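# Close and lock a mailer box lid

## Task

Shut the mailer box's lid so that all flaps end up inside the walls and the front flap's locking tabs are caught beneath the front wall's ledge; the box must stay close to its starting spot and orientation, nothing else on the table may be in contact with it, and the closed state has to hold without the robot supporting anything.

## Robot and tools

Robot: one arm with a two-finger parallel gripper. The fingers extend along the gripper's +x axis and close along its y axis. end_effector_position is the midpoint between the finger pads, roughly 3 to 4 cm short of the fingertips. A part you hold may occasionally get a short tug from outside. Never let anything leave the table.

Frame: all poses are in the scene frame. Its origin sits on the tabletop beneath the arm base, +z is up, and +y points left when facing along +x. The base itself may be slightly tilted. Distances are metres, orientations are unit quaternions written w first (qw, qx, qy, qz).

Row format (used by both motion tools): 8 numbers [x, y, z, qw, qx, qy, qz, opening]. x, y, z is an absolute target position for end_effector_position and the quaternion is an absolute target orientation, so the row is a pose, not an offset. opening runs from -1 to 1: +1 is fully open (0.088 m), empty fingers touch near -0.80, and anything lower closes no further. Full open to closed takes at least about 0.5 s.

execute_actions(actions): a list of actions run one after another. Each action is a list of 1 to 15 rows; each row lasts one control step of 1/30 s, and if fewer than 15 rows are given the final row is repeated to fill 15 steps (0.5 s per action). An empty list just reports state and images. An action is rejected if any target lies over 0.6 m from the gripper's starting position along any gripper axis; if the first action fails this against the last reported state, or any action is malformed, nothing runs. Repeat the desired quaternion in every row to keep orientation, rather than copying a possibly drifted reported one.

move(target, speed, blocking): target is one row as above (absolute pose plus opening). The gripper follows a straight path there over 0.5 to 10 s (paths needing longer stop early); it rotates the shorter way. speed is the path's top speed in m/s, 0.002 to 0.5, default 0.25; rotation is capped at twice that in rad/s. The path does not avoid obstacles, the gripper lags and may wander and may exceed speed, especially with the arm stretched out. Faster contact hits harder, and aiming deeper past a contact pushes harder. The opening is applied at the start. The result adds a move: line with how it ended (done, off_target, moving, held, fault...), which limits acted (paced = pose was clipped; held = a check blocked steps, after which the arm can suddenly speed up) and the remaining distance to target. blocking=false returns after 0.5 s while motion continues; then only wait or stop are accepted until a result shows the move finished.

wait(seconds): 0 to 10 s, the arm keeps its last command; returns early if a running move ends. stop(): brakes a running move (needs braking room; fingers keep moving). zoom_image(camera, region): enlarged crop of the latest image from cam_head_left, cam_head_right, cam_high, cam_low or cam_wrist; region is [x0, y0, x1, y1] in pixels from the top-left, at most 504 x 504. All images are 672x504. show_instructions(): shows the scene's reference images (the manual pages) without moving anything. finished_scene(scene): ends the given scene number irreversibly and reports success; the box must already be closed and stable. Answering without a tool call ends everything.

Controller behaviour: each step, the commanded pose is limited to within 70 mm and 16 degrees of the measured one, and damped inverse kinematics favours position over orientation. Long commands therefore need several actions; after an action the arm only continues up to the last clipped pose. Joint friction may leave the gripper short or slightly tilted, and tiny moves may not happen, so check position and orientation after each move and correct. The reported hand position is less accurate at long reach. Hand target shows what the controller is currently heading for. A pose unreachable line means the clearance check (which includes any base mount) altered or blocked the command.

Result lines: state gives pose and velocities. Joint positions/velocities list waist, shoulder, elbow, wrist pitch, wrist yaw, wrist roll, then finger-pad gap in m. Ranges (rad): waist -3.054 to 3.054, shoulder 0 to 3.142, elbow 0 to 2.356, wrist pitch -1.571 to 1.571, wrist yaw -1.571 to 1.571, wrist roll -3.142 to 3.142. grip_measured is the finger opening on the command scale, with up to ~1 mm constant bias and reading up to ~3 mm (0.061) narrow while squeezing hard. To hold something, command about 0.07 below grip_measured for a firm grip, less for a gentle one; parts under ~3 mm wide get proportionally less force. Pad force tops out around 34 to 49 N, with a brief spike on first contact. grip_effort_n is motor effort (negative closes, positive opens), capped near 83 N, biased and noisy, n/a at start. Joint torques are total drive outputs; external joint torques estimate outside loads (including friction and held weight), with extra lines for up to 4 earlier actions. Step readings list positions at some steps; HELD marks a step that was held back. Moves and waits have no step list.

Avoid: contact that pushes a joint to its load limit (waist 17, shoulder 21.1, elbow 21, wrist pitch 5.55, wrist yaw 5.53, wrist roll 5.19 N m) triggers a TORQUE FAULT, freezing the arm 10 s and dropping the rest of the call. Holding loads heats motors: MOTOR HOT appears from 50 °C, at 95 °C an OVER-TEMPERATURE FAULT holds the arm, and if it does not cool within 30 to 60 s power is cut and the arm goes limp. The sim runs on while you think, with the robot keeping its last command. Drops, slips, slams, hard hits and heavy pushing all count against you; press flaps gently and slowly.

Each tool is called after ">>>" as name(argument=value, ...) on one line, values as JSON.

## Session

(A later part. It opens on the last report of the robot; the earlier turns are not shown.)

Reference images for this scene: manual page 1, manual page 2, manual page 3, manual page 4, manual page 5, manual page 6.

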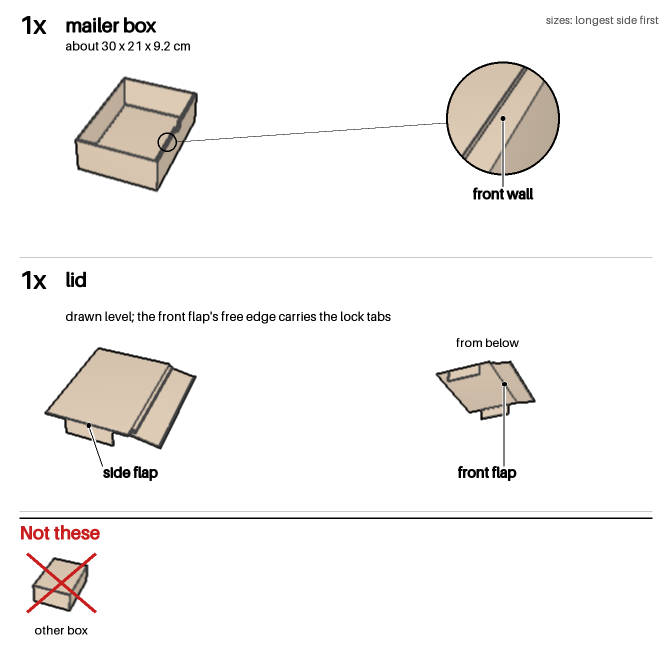

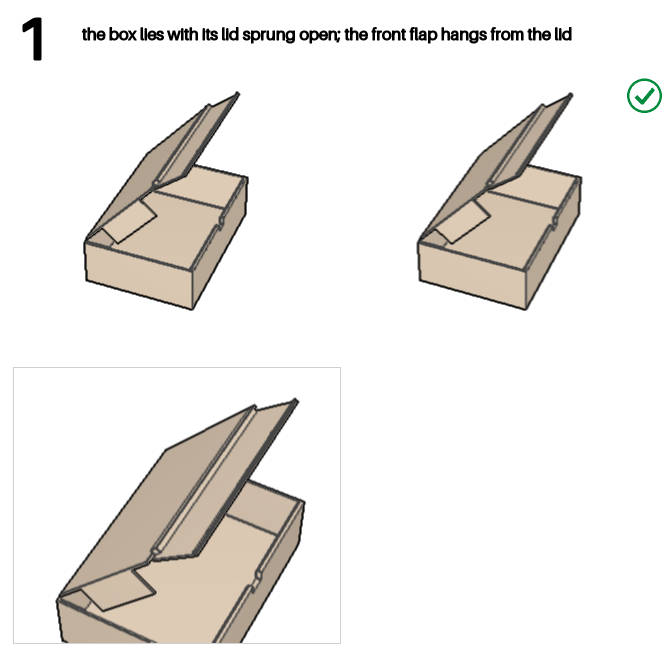

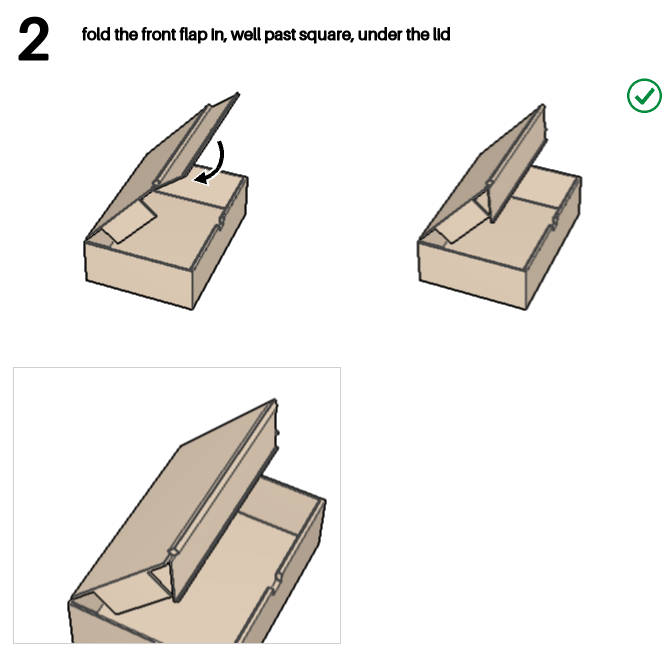

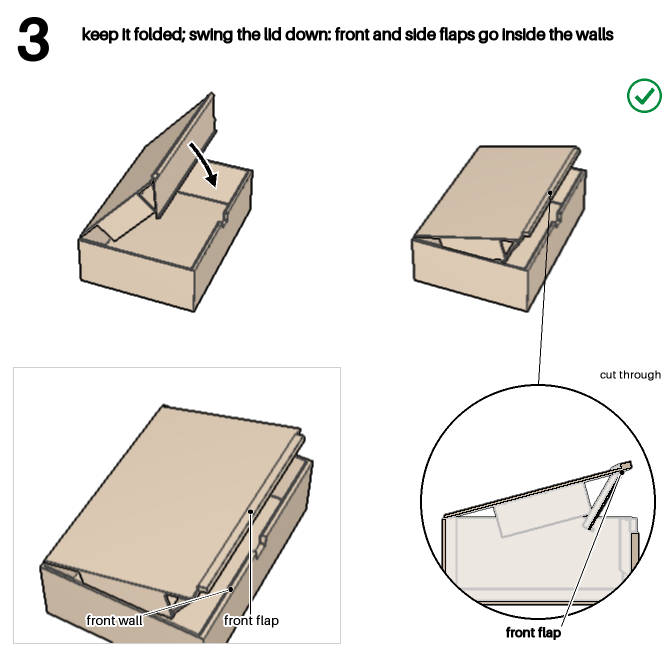

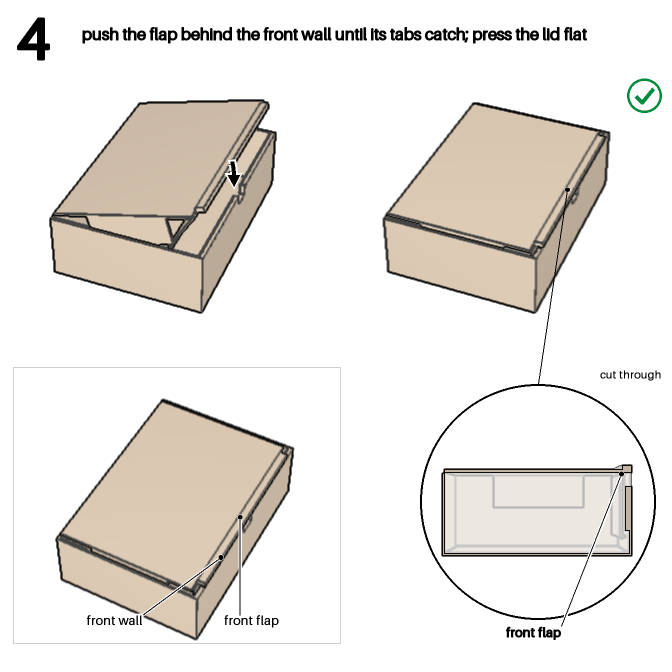

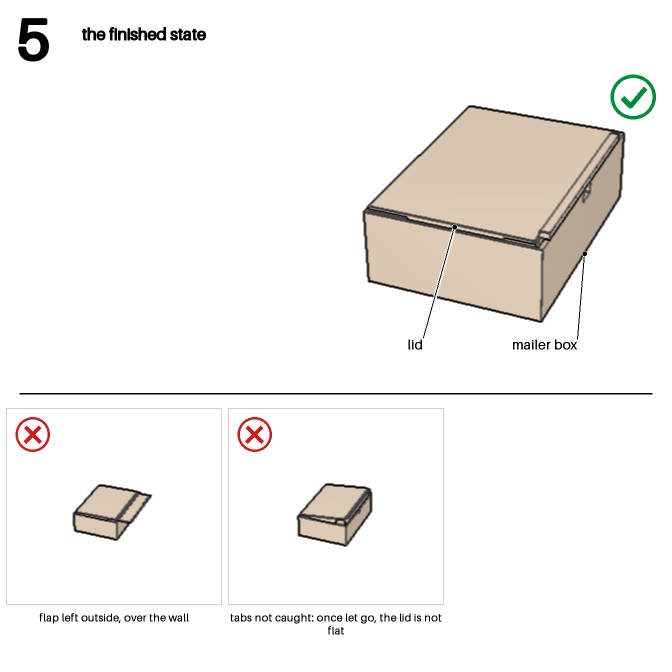

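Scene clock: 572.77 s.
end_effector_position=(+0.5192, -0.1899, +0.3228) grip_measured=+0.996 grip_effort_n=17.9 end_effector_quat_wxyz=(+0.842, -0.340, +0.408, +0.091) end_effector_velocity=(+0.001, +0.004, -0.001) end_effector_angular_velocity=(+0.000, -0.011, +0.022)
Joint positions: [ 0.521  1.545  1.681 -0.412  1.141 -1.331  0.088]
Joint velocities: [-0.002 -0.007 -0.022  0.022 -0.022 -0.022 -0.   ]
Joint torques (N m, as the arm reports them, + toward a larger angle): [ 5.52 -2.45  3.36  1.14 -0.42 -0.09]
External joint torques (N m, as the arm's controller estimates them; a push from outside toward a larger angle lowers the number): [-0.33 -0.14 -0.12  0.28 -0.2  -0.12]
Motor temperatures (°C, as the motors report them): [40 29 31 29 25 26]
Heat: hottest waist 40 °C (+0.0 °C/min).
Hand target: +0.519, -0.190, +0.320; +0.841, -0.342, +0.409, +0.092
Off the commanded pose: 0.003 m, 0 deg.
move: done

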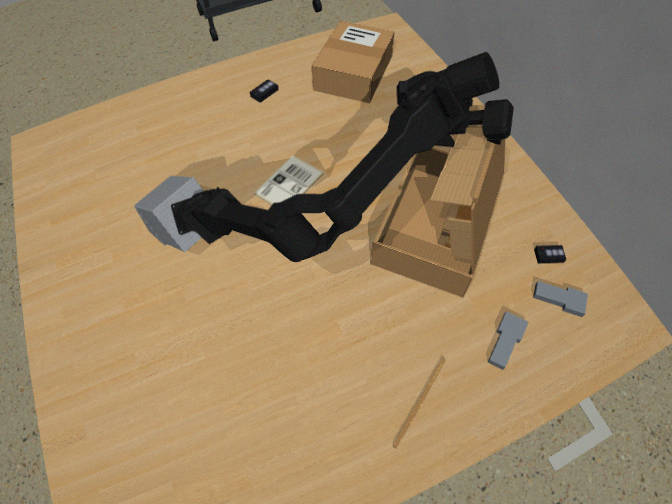

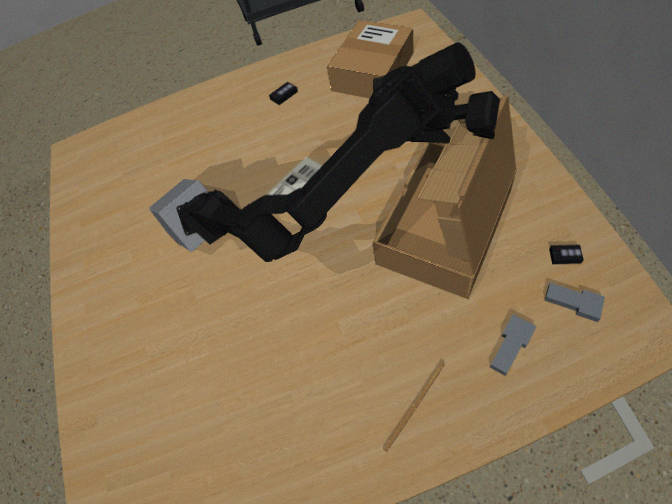

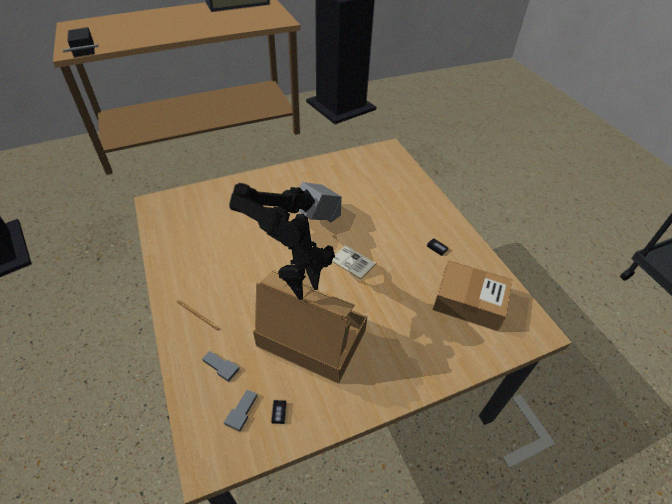

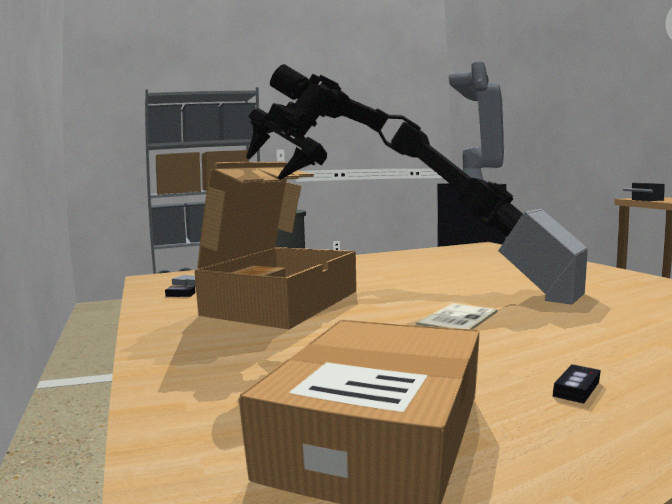

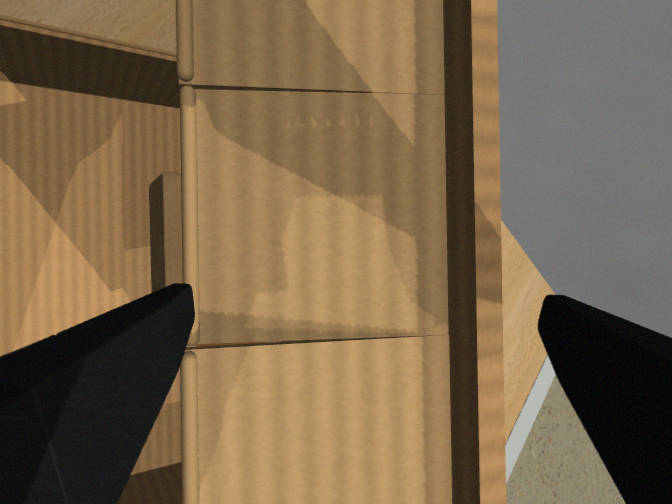

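>>> move(target=[0.522,-0.195,0.30,0.842,-0.342,0.409,0.092,1], speed=0.012)

Scene clock: 589.87 s.
end_effector_position=(+0.5227, -0.1941, +0.3029) grip_measured=+0.996 grip_effort_n=17.4 end_effector_quat_wxyz=(+0.843, -0.340, +0.408, +0.091) end_effector_velocity=(-0.000, +0.002, -0.007) end_effector_angular_velocity=(-0.004, +0.008, +0.022)
Joint positions: [ 0.459  1.525  1.623 -0.341  1.079 -1.368  0.088]
Joint velocities: [-0.017 -0.002 -0.012 -0.007 -0.022 -0.007 -0.   ]
Joint torques (N m, as the arm reports them, + toward a larger angle): [ 5.55 -3.    3.54  1.1  -0.4  -0.05]
External joint torques (N m, as the arm's controller estimates them; a push from outside toward a larger angle lowers the number): [-0.22 -0.16 -0.12  0.25 -0.16 -0.08]
Motor temperatures (°C, as the motors report them): [40 29 31 29 25 26]
Heat: hottest waist 40 °C (+0.0 °C/min).
Hand target: +0.522, -0.195, +0.300; +0.841, -0.341, +0.409, +0.092
Off the commanded pose: 0.003 m, 0 deg.
move: done

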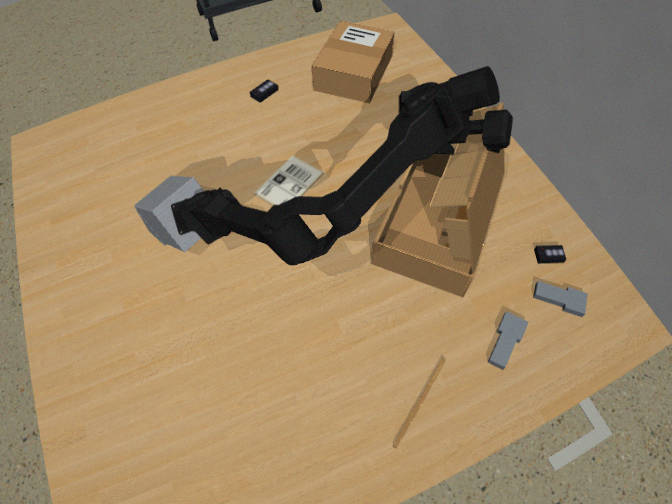

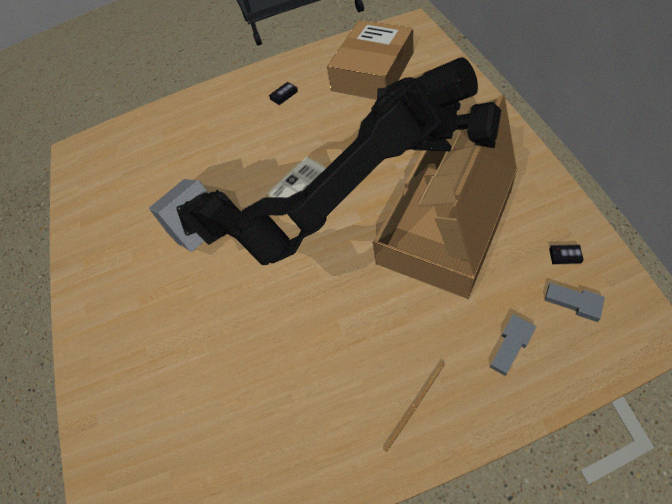

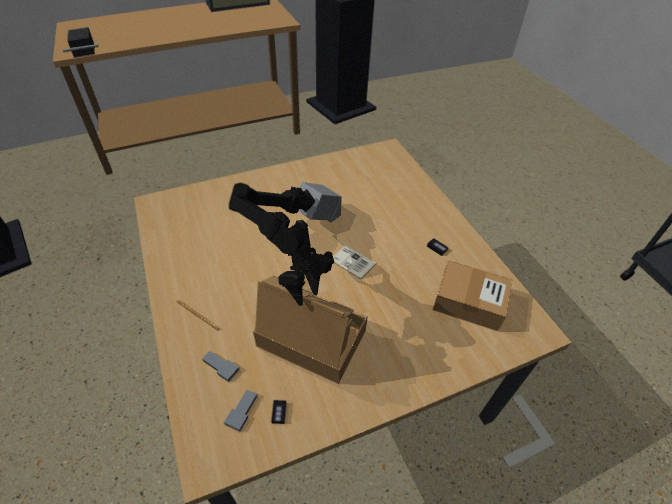

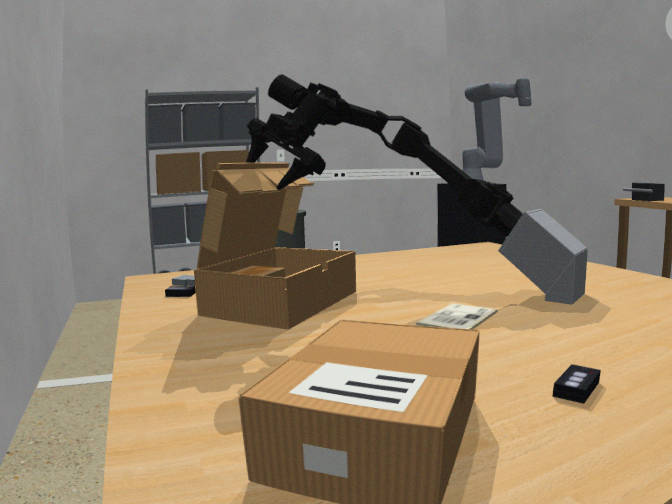

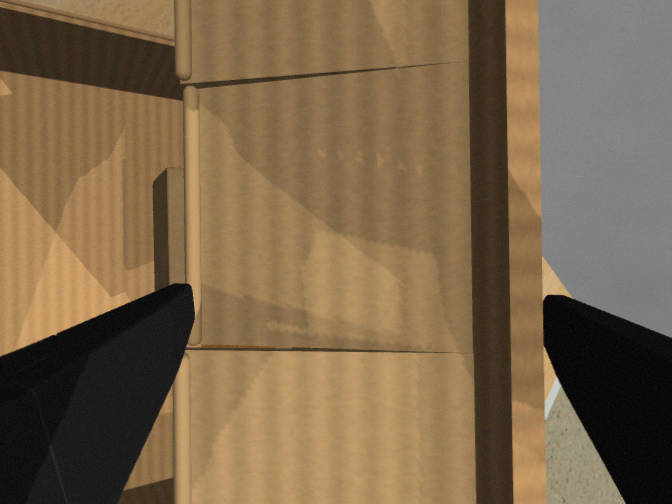

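>>> move(target=[0.531,-0.211,0.279,0.847,-0.238,0.45,0.16,0.9], speed=0.015)

Scene clock: 602.60 s.
end_effector_position=(+0.5294, -0.2107, +0.2822) grip_measured=+0.902 grip_effort_n=-10.9 end_effector_quat_wxyz=(+0.848, -0.239, +0.445, +0.160) end_effector_velocity=(-0.001, +0.002, -0.002) end_effector_angular_velocity=(+0.007, +0.005, +0.026)
Joint positions: [ 0.346  1.658  2.001 -0.893  0.884 -1.011  0.083]
Joint velocities: [-0.007  0.002  0.007 -0.022 -0.022 -0.007 -0.   ]
Joint torques (N m, as the arm reports them, + toward a larger angle): [ 5.67 -2.62  5.    0.68 -0.24  0.2 ]
External joint torques (N m, as the arm's controller estimates them; a push from outside toward a larger angle lowers the number): [-0.4   1.36  1.53 -0.12 -0.02  0.18]
Motor temperatures (°C, as the motors report them): [39 29 31 29 25 26]
Heat: hottest waist 39 °C (-1.0 °C/min).
Hand target: +0.531, -0.211, +0.279; +0.846, -0.238, +0.449, +0.160
Off the commanded pose: 0.004 m, 1 deg.
move: done

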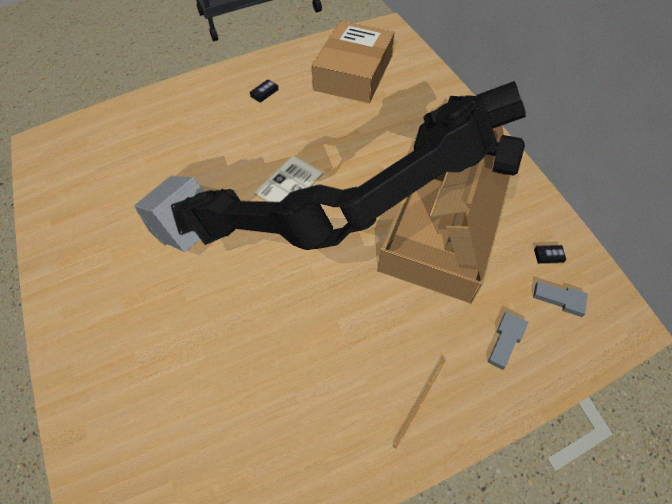

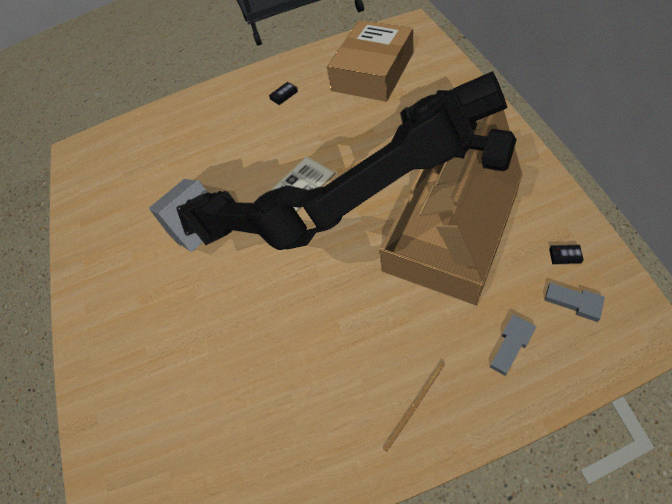

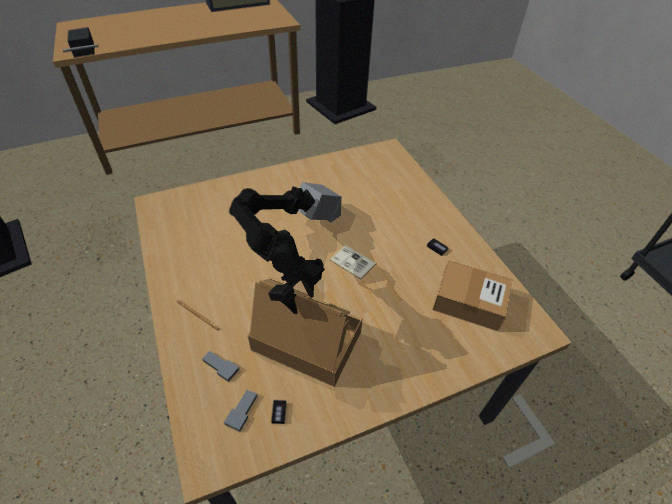

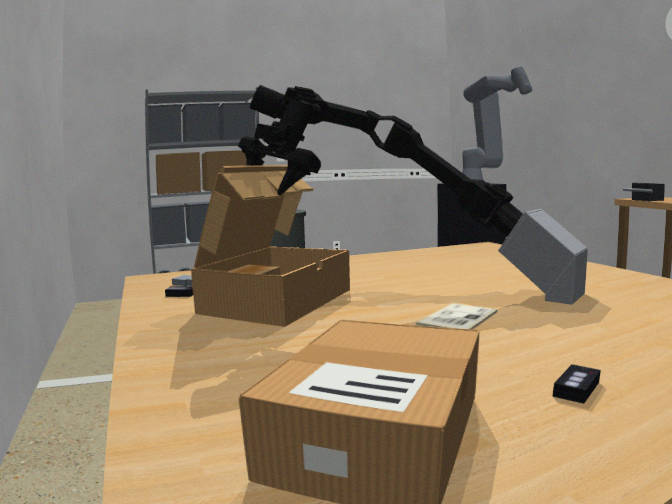

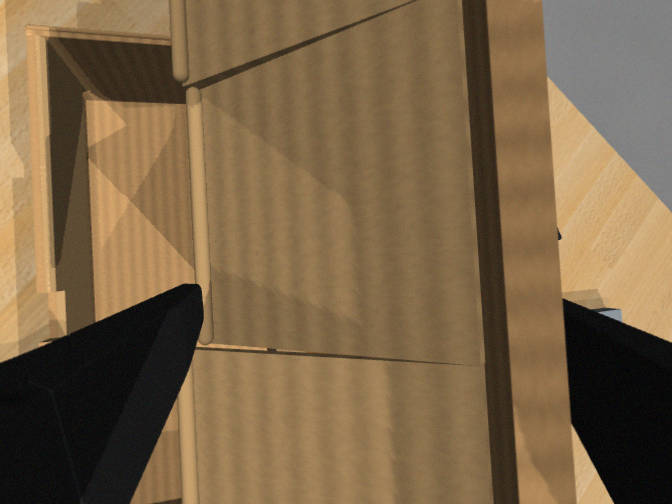

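>>> execute_actions(actions=[[[0.531,-0.211,0.277,0.847,-0.238,0.45,0.16,0.8]],[[0.531,-0.211,0.274,0.847,-0.238,0.45,0.16,0.7]],[[0.531,-0.211,0.271,0.847,-0.238,0.45,0.16,0.6]],[[0.531,-0.211,0.268,0.847,-0.238,0.45,0.16,0.5]]])

Scene clock: 610.83 s.
end_effector_position=(+0.5323, -0.2088, +0.2704) grip_measured=+0.505 grip_effort_n=-12.8 end_effector_quat_wxyz=(+0.847, -0.237, +0.448, +0.161) end_effector_velocity=(+0.001, +0.006, -0.001) end_effector_angular_velocity=(+0.015, -0.014, +0.036)
Joint positions: [ 0.317  1.655  1.964 -0.848  0.861 -1.026  0.064]
Joint velocities: [-0.002 -0.002 -0.012  0.007 -0.037 -0.022 -0.001]
Joint torques (N m, as the arm reports them, + toward a larger angle): [ 5.81 -4.32  3.48  1.04 -0.28 -0.12]
External joint torques (N m, as the arm's controller estimates them; a push from outside toward a larger angle lowers the number): [-0.33  0.02 -0.17  0.23 -0.06 -0.14]
External joint torques at the end of the 1st action: [-0.45  1.07  0.54  0.18 -0.02 -0.02]
External joint torques at the end of the 2nd action: [-0.44  0.71 -0.24  0.28 -0.13 -0.15]
External joint torques at the end of the 3rd action: [-0.26  0.18 -0.1   0.25 -0.1  -0.13]
Motor temperatures (°C, as the motors report them): [40 29 31 29 25 26]
Heat: hottest waist 40 °C (+0.0 °C/min).
Hand target: +0.531, -0.211, +0.268; +0.846, -0.238, +0.450, +0.160
Off the commanded pose: 0.003 m, 0 deg.
Step readings (end_effector_position; steps 1 to 15: 1st action; 16 to 30: 2nd action; 31 to 45: 3rd action; 46 to 60: 4th action):
0: (+0.5295, -0.2108, +0.2821)
1: (+0.5295, -0.2107, +0.2820)
2: (+0.5296, -0.2108, +0.2818)
4: (+0.5296, -0.2110, +0.2814)
8: (+0.5299, -0.2114, +0.2811)
15: (+0.5301, -0.2116, +0.2811)
16: (+0.5303, -0.2114, +0.2810)
17: (+0.5305, -0.2116, +0.2805)
19: (+0.5308, -0.2120, +0.2793)
23: (+0.5309, -0.2116, +0.2778)
30: (+0.5310, -0.2116, +0.2774)
31: (+0.5312, -0.2114, +0.2773)
32: (+0.5314, -0.2112, +0.2769)
34: (+0.5316, -0.2106, +0.2755)
38: (+0.5317, -0.2096, +0.2740)
45: (+0.5319, -0.2094, +0.2738)
46: (+0.5320, -0.2093, +0.2735)
47: (+0.5321, -0.2091, +0.2730)
49: (+0.5320, -0.2092, +0.2718)
53: (+0.5321, -0.2087, +0.2703)
60: end_effector_position above

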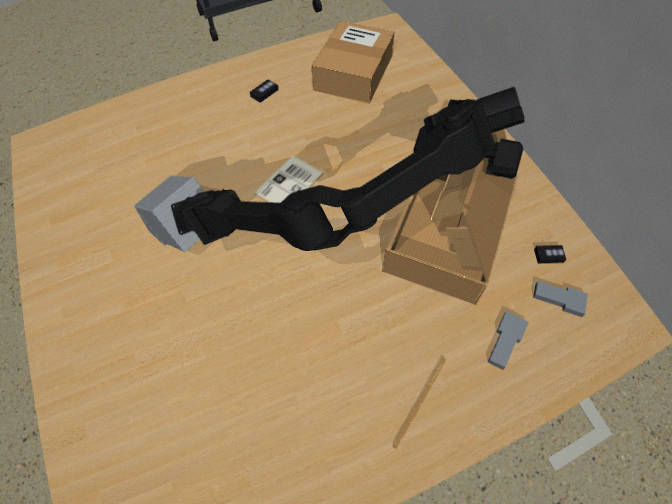

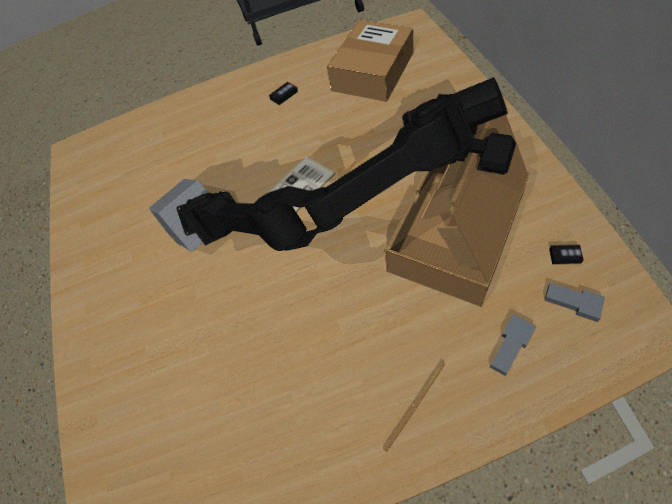

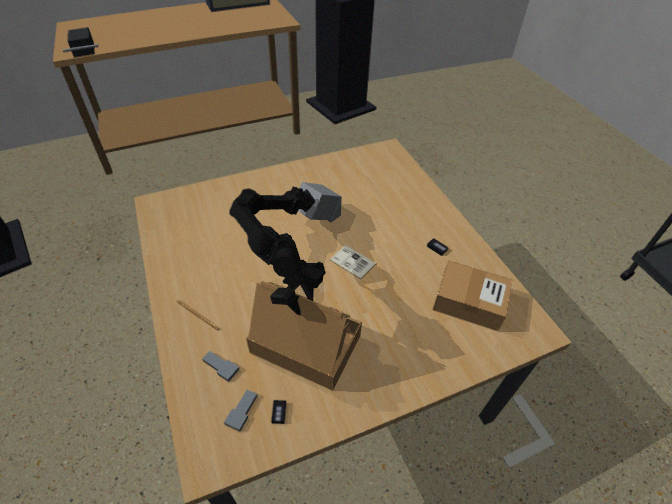

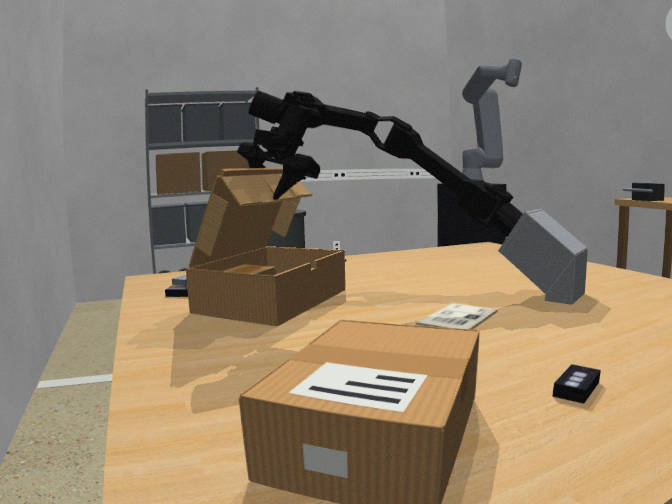

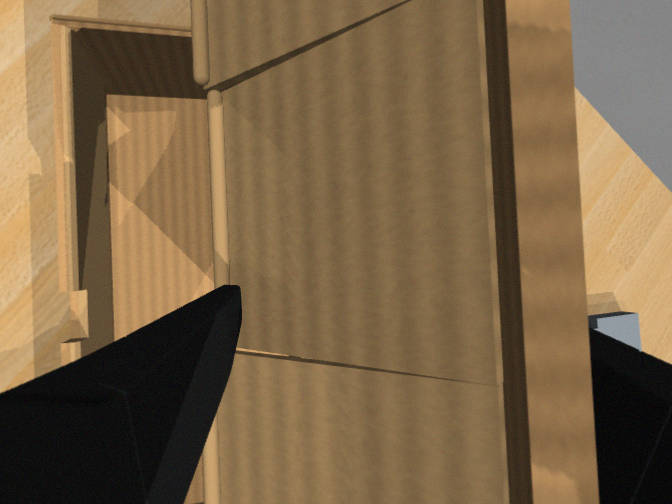

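>>> execute_actions(actions=[[[0.531,-0.210,0.268,0.847,-0.238,0.45,0.16,0.4]],[[0.531,-0.210,0.268,0.847,-0.238,0.45,0.16,0.3]],[[0.531,-0.210,0.268,0.847,-0.238,0.45,0.16,0.2]]])

>>> zoom_image(camera="cam_low", region=[160,100,380,330])

Scene clock: 617.27 s.
end_effector_position=(+0.5322, -0.2093, +0.2690) grip_measured=+0.205 grip_effort_n=-14.7 end_effector_quat_wxyz=(+0.846, -0.237, +0.449, +0.160) end_effector_velocity=(-0.002, -0.003, -0.001) end_effector_angular_velocity=(-0.003, +0.007, -0.009)
Joint positions: [ 0.314  1.654  1.96  -0.845  0.861 -1.026  0.049]
Joint velocities: [-0.002 -0.002  0.002 -0.007  0.007  0.007 -0.001]
Joint torques (N m, as the arm reports them, + toward a larger angle): [ 6.28 -4.48  3.42  0.99 -0.28 -0.05]
External joint torques (N m, as the arm's controller estimates them; a push from outside toward a larger angle lowers the number): [ 0.12 -0.1  -0.25  0.19 -0.06 -0.07]
External joint torques at the end of the 1st action: [-0.18 -0.15 -0.15  0.24 -0.05 -0.06]
External joint torques at the end of the 2nd action: [-0.04 -0.06 -0.31  0.22 -0.04 -0.07]
Motor temperatures (°C, as the motors report them): [40 30 31 29 25 26]
Heat: hottest waist 40 °C (+0.0 °C/min).
Hand target: +0.531, -0.210, +0.268; +0.846, -0.238, +0.450, +0.160
Off the commanded pose: 0.002 m, 0 deg.
Step readings (end_effector_position; steps 1 to 15: 1st action; 16 to 30: 2nd action; 31 to 45: 3rd action):
0: (+0.5323, -0.2089, +0.2704)
1: (+0.5323, -0.2087, +0.2703)
2: (+0.5323, -0.2089, +0.2702)
4: (+0.5322, -0.2088, +0.2699)
8: (+0.5322, -0.2088, +0.2699)
15: (+0.5322, -0.2088, +0.2697)
16: (+0.5322, -0.2088, +0.2697)
17: (+0.5322, -0.2089, +0.2696)
19: (+0.5322, -0.2089, +0.2696)
23: (+0.5322, -0.2090, +0.2695)
30: (+0.5322, -0.2091, +0.2694)
31: (+0.5322, -0.2091, +0.2694)
32: (+0.5322, -0.2092, +0.2693)
34: (+0.5322, -0.2092, +0.2691)
38: (+0.5322, -0.2093, +0.2690)
45: end_effector_position above

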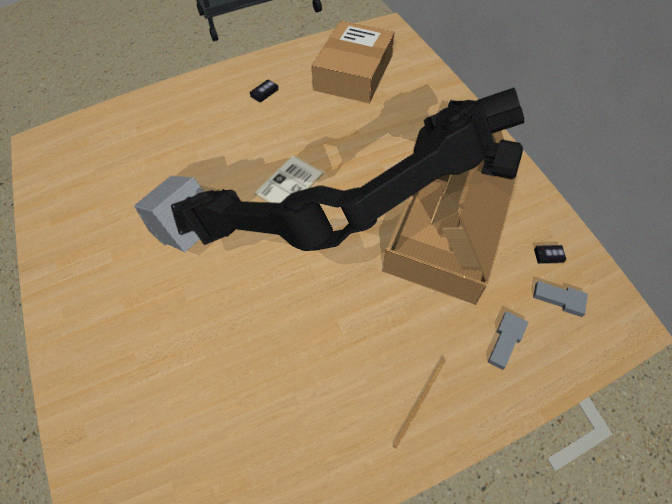

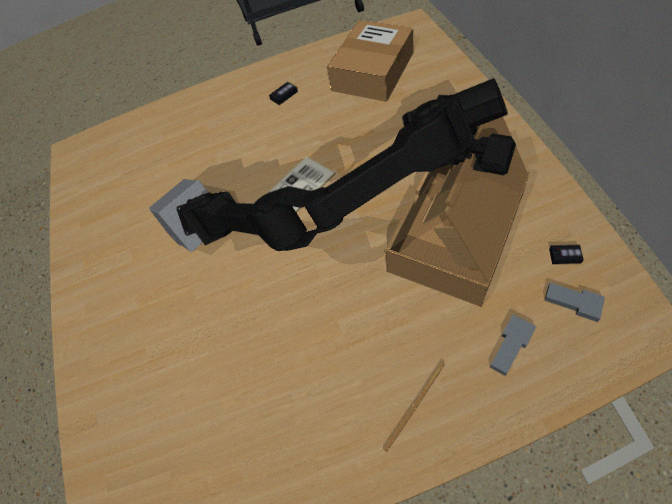

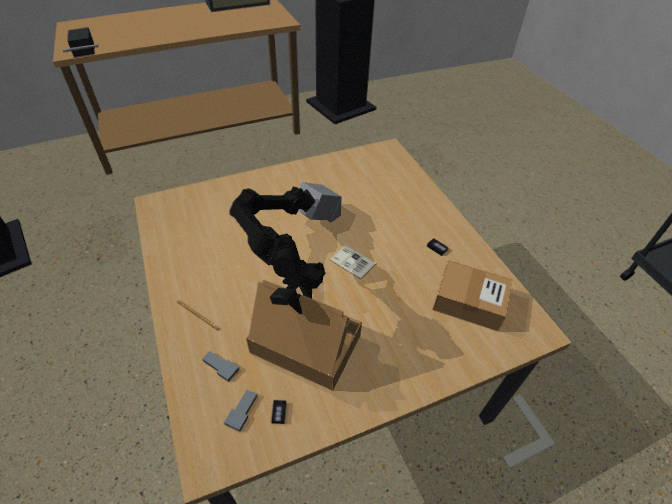

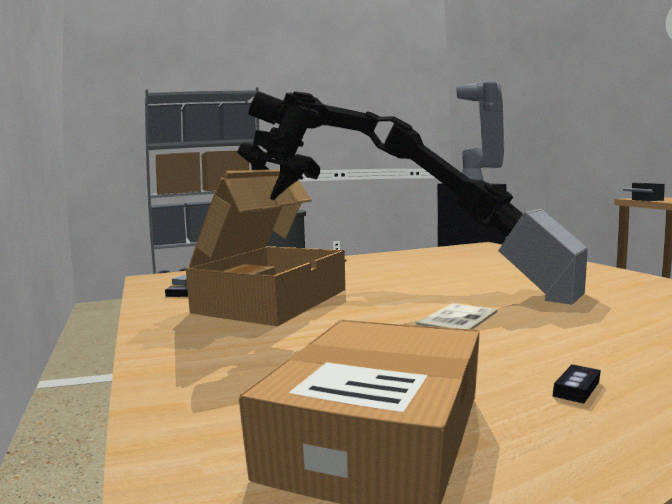

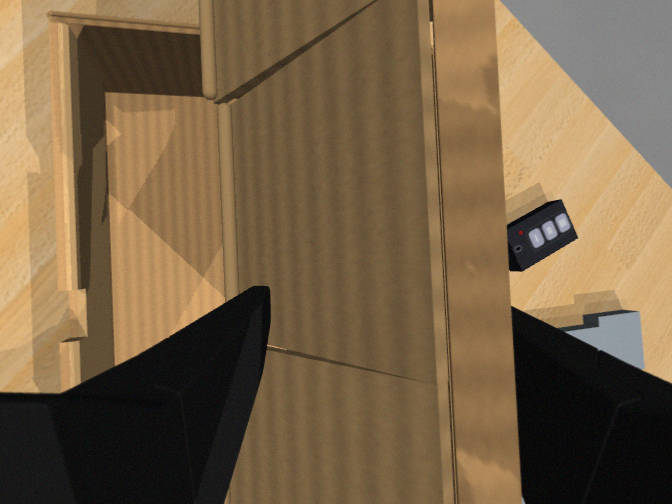

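Region (160, 100, 380, 330) of cam_low's 672x504 image, scaled by 2.191, with more detail than that image has; it fills the left 482 columns of this view, and the rest is white.

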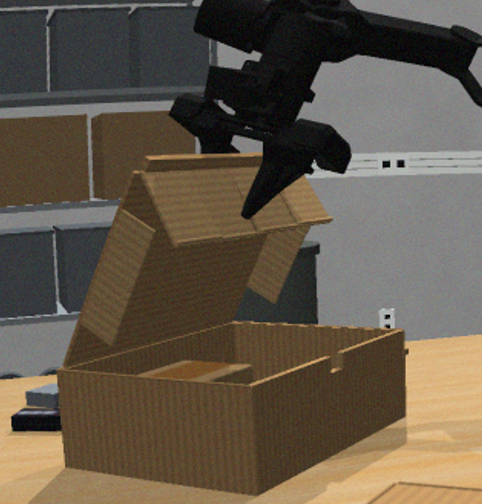

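>>> move(target=[0.519,-0.188,0.248,0.842,-0.342,0.409,0.092,0.15], speed=0.04)

>>> move(target=[0.509,-0.171,0.225,0.831,-0.407,0.377,0.045,0.15], speed=0.04)

>>> zoom_image(camera="cam_low", region=[160,100,380,330])

Scene clock: 625.40 s.
end_effector_position=(+0.5209, -0.1876, +0.2481) grip_measured=+0.153 grip_effort_n=-12.8 end_effector_quat_wxyz=(+0.842, -0.339, +0.409, +0.093) end_effector_velocity=(-0.003, -0.000, -0.003) end_effector_angular_velocity=(-0.025, +0.002, +0.008)
Joint positions: [ 0.327  1.485  1.427 -0.146  0.951 -1.416  0.046]
Joint velocities: [-0.002 -0.012 -0.032  0.037  0.007 -0.037  0.   ]
Joint torques (N m, as the arm reports them, + toward a larger angle): [ 6.23 -4.06  3.95  1.14 -0.14 -0.17]
External joint torques (N m, as the arm's controller estimates them; a push from outside toward a larger angle lowers the number): [ 0.48 -0.03 -0.16  0.24  0.12 -0.2 ]
Motor temperatures (°C, as the motors report them): [40 30 31 29 25 26]
Heat: hottest waist 40 °C (+0.0 °C/min).
Hand target: +0.519, -0.188, +0.248; +0.841, -0.342, +0.409, +0.092
Off the commanded pose: 0.002 m, 0 deg.
move: done

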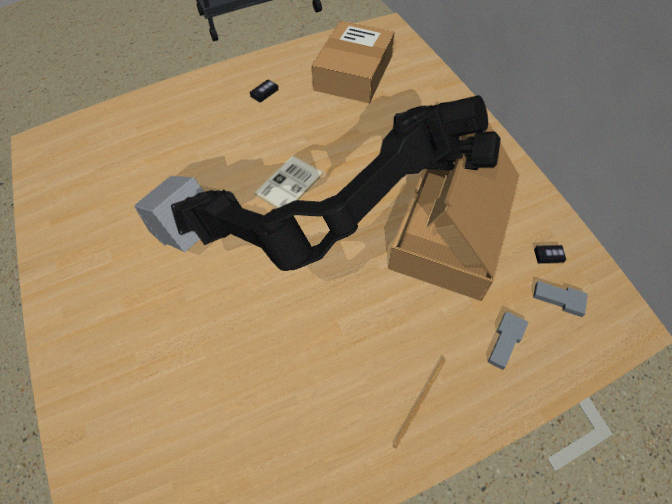

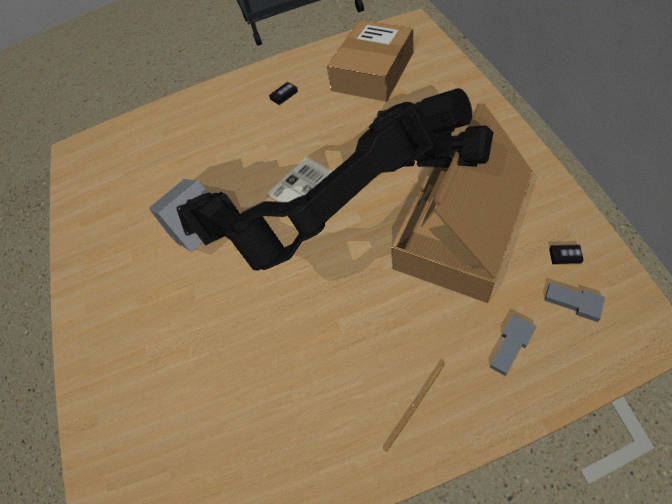

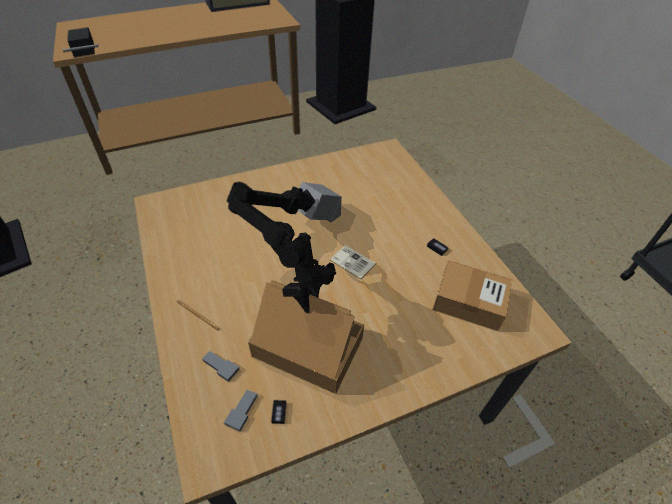

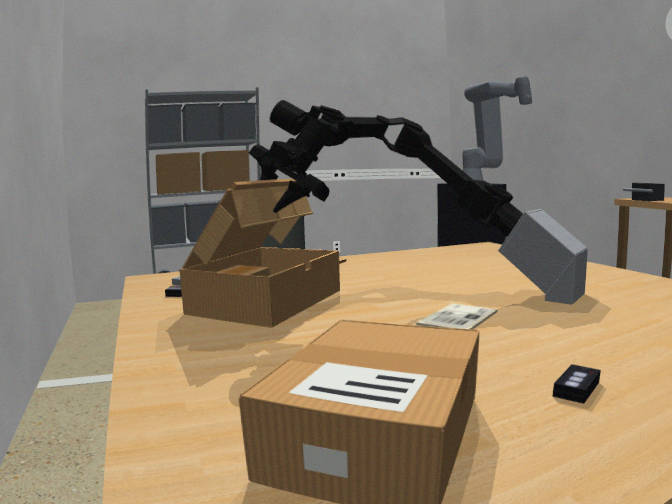

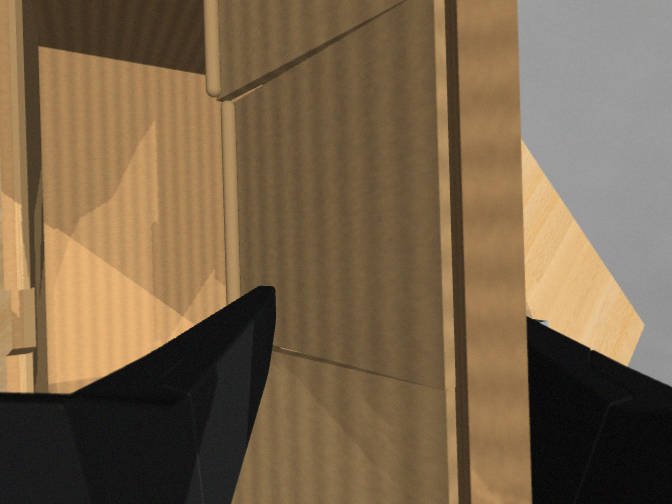

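Scene clock: 627.87 s.
end_effector_position=(+0.5102, -0.1716, +0.2266) grip_measured=+0.153 grip_effort_n=-12.8 end_effector_quat_wxyz=(+0.832, -0.403, +0.379, +0.044) end_effector_velocity=(+0.000, +0.002, -0.000) end_effector_angular_velocity=(-0.015, -0.021, +0.014)
Joint positions: [ 0.306  1.455  1.125  0.39   0.936 -1.713  0.046]
Joint velocities: [-0.002 -0.002 -0.027  0.051 -0.022 -0.037 -0.   ]
Joint torques (N m, as the arm reports them, + toward a larger angle): [ 5.64 -3.75  3.88  1.1  -0.56 -0.15]
External joint torques (N m, as the arm's controller estimates them; a push from outside toward a larger angle lowers the number): [-0.04  0.23 -0.24  0.18 -0.22 -0.19]
Motor temperatures (°C, as the motors report them): [40 30 31 29 25 26]
Heat: hottest waist 40 °C (+0.0 °C/min).
Hand target: +0.509, -0.171, +0.225; +0.831, -0.407, +0.377, +0.045
Off the commanded pose: 0.002 m, 1 deg.
move: done

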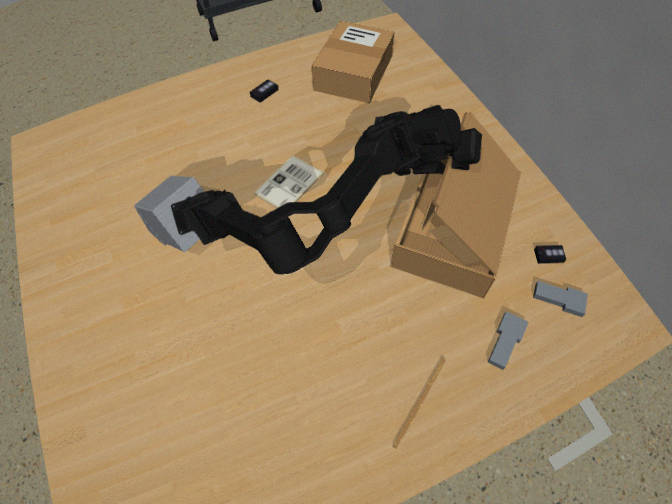

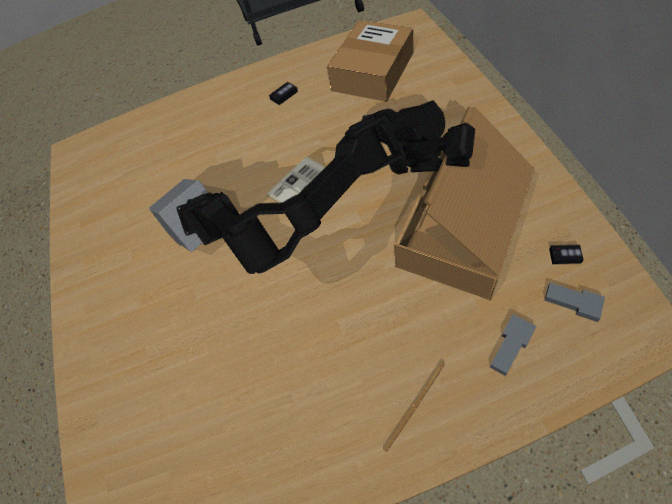

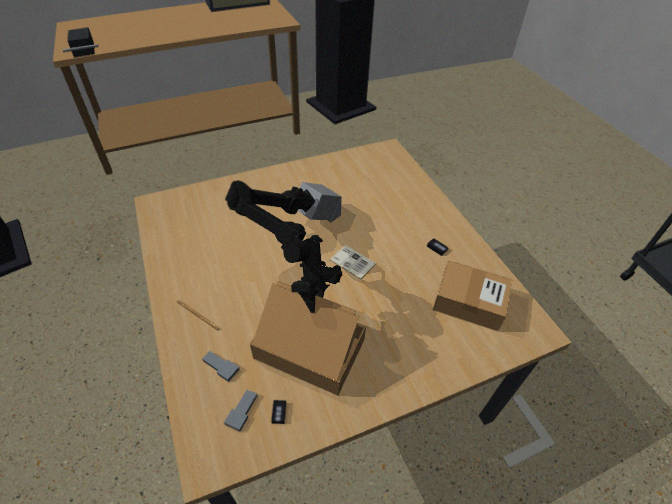

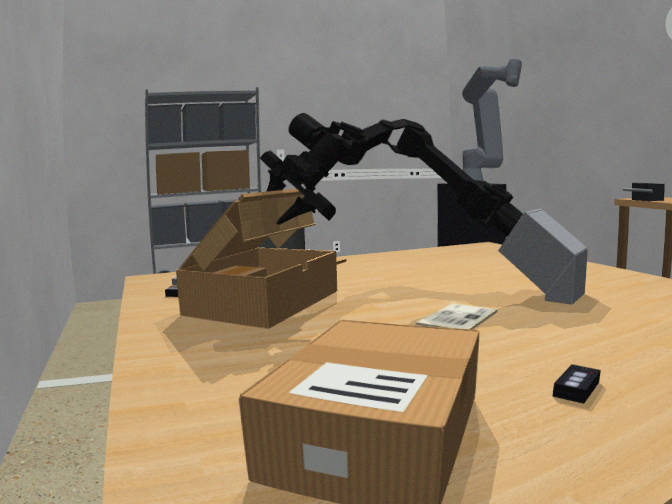

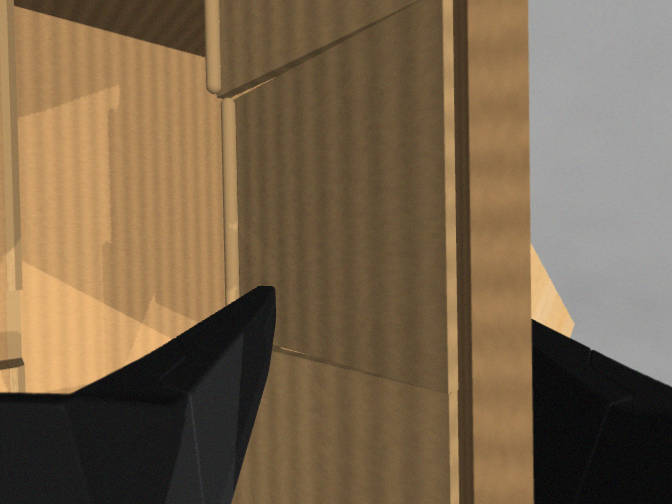

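Region (160, 100, 380, 330) of cam_low's 672x504 image, scaled by 2.191, with more detail than that image has; it fills the left 482 columns of this view, and the rest is white.

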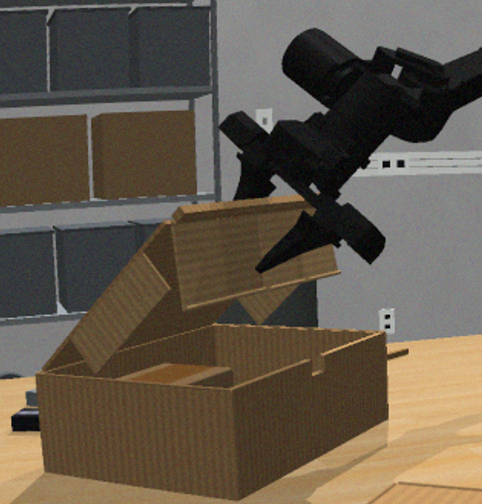

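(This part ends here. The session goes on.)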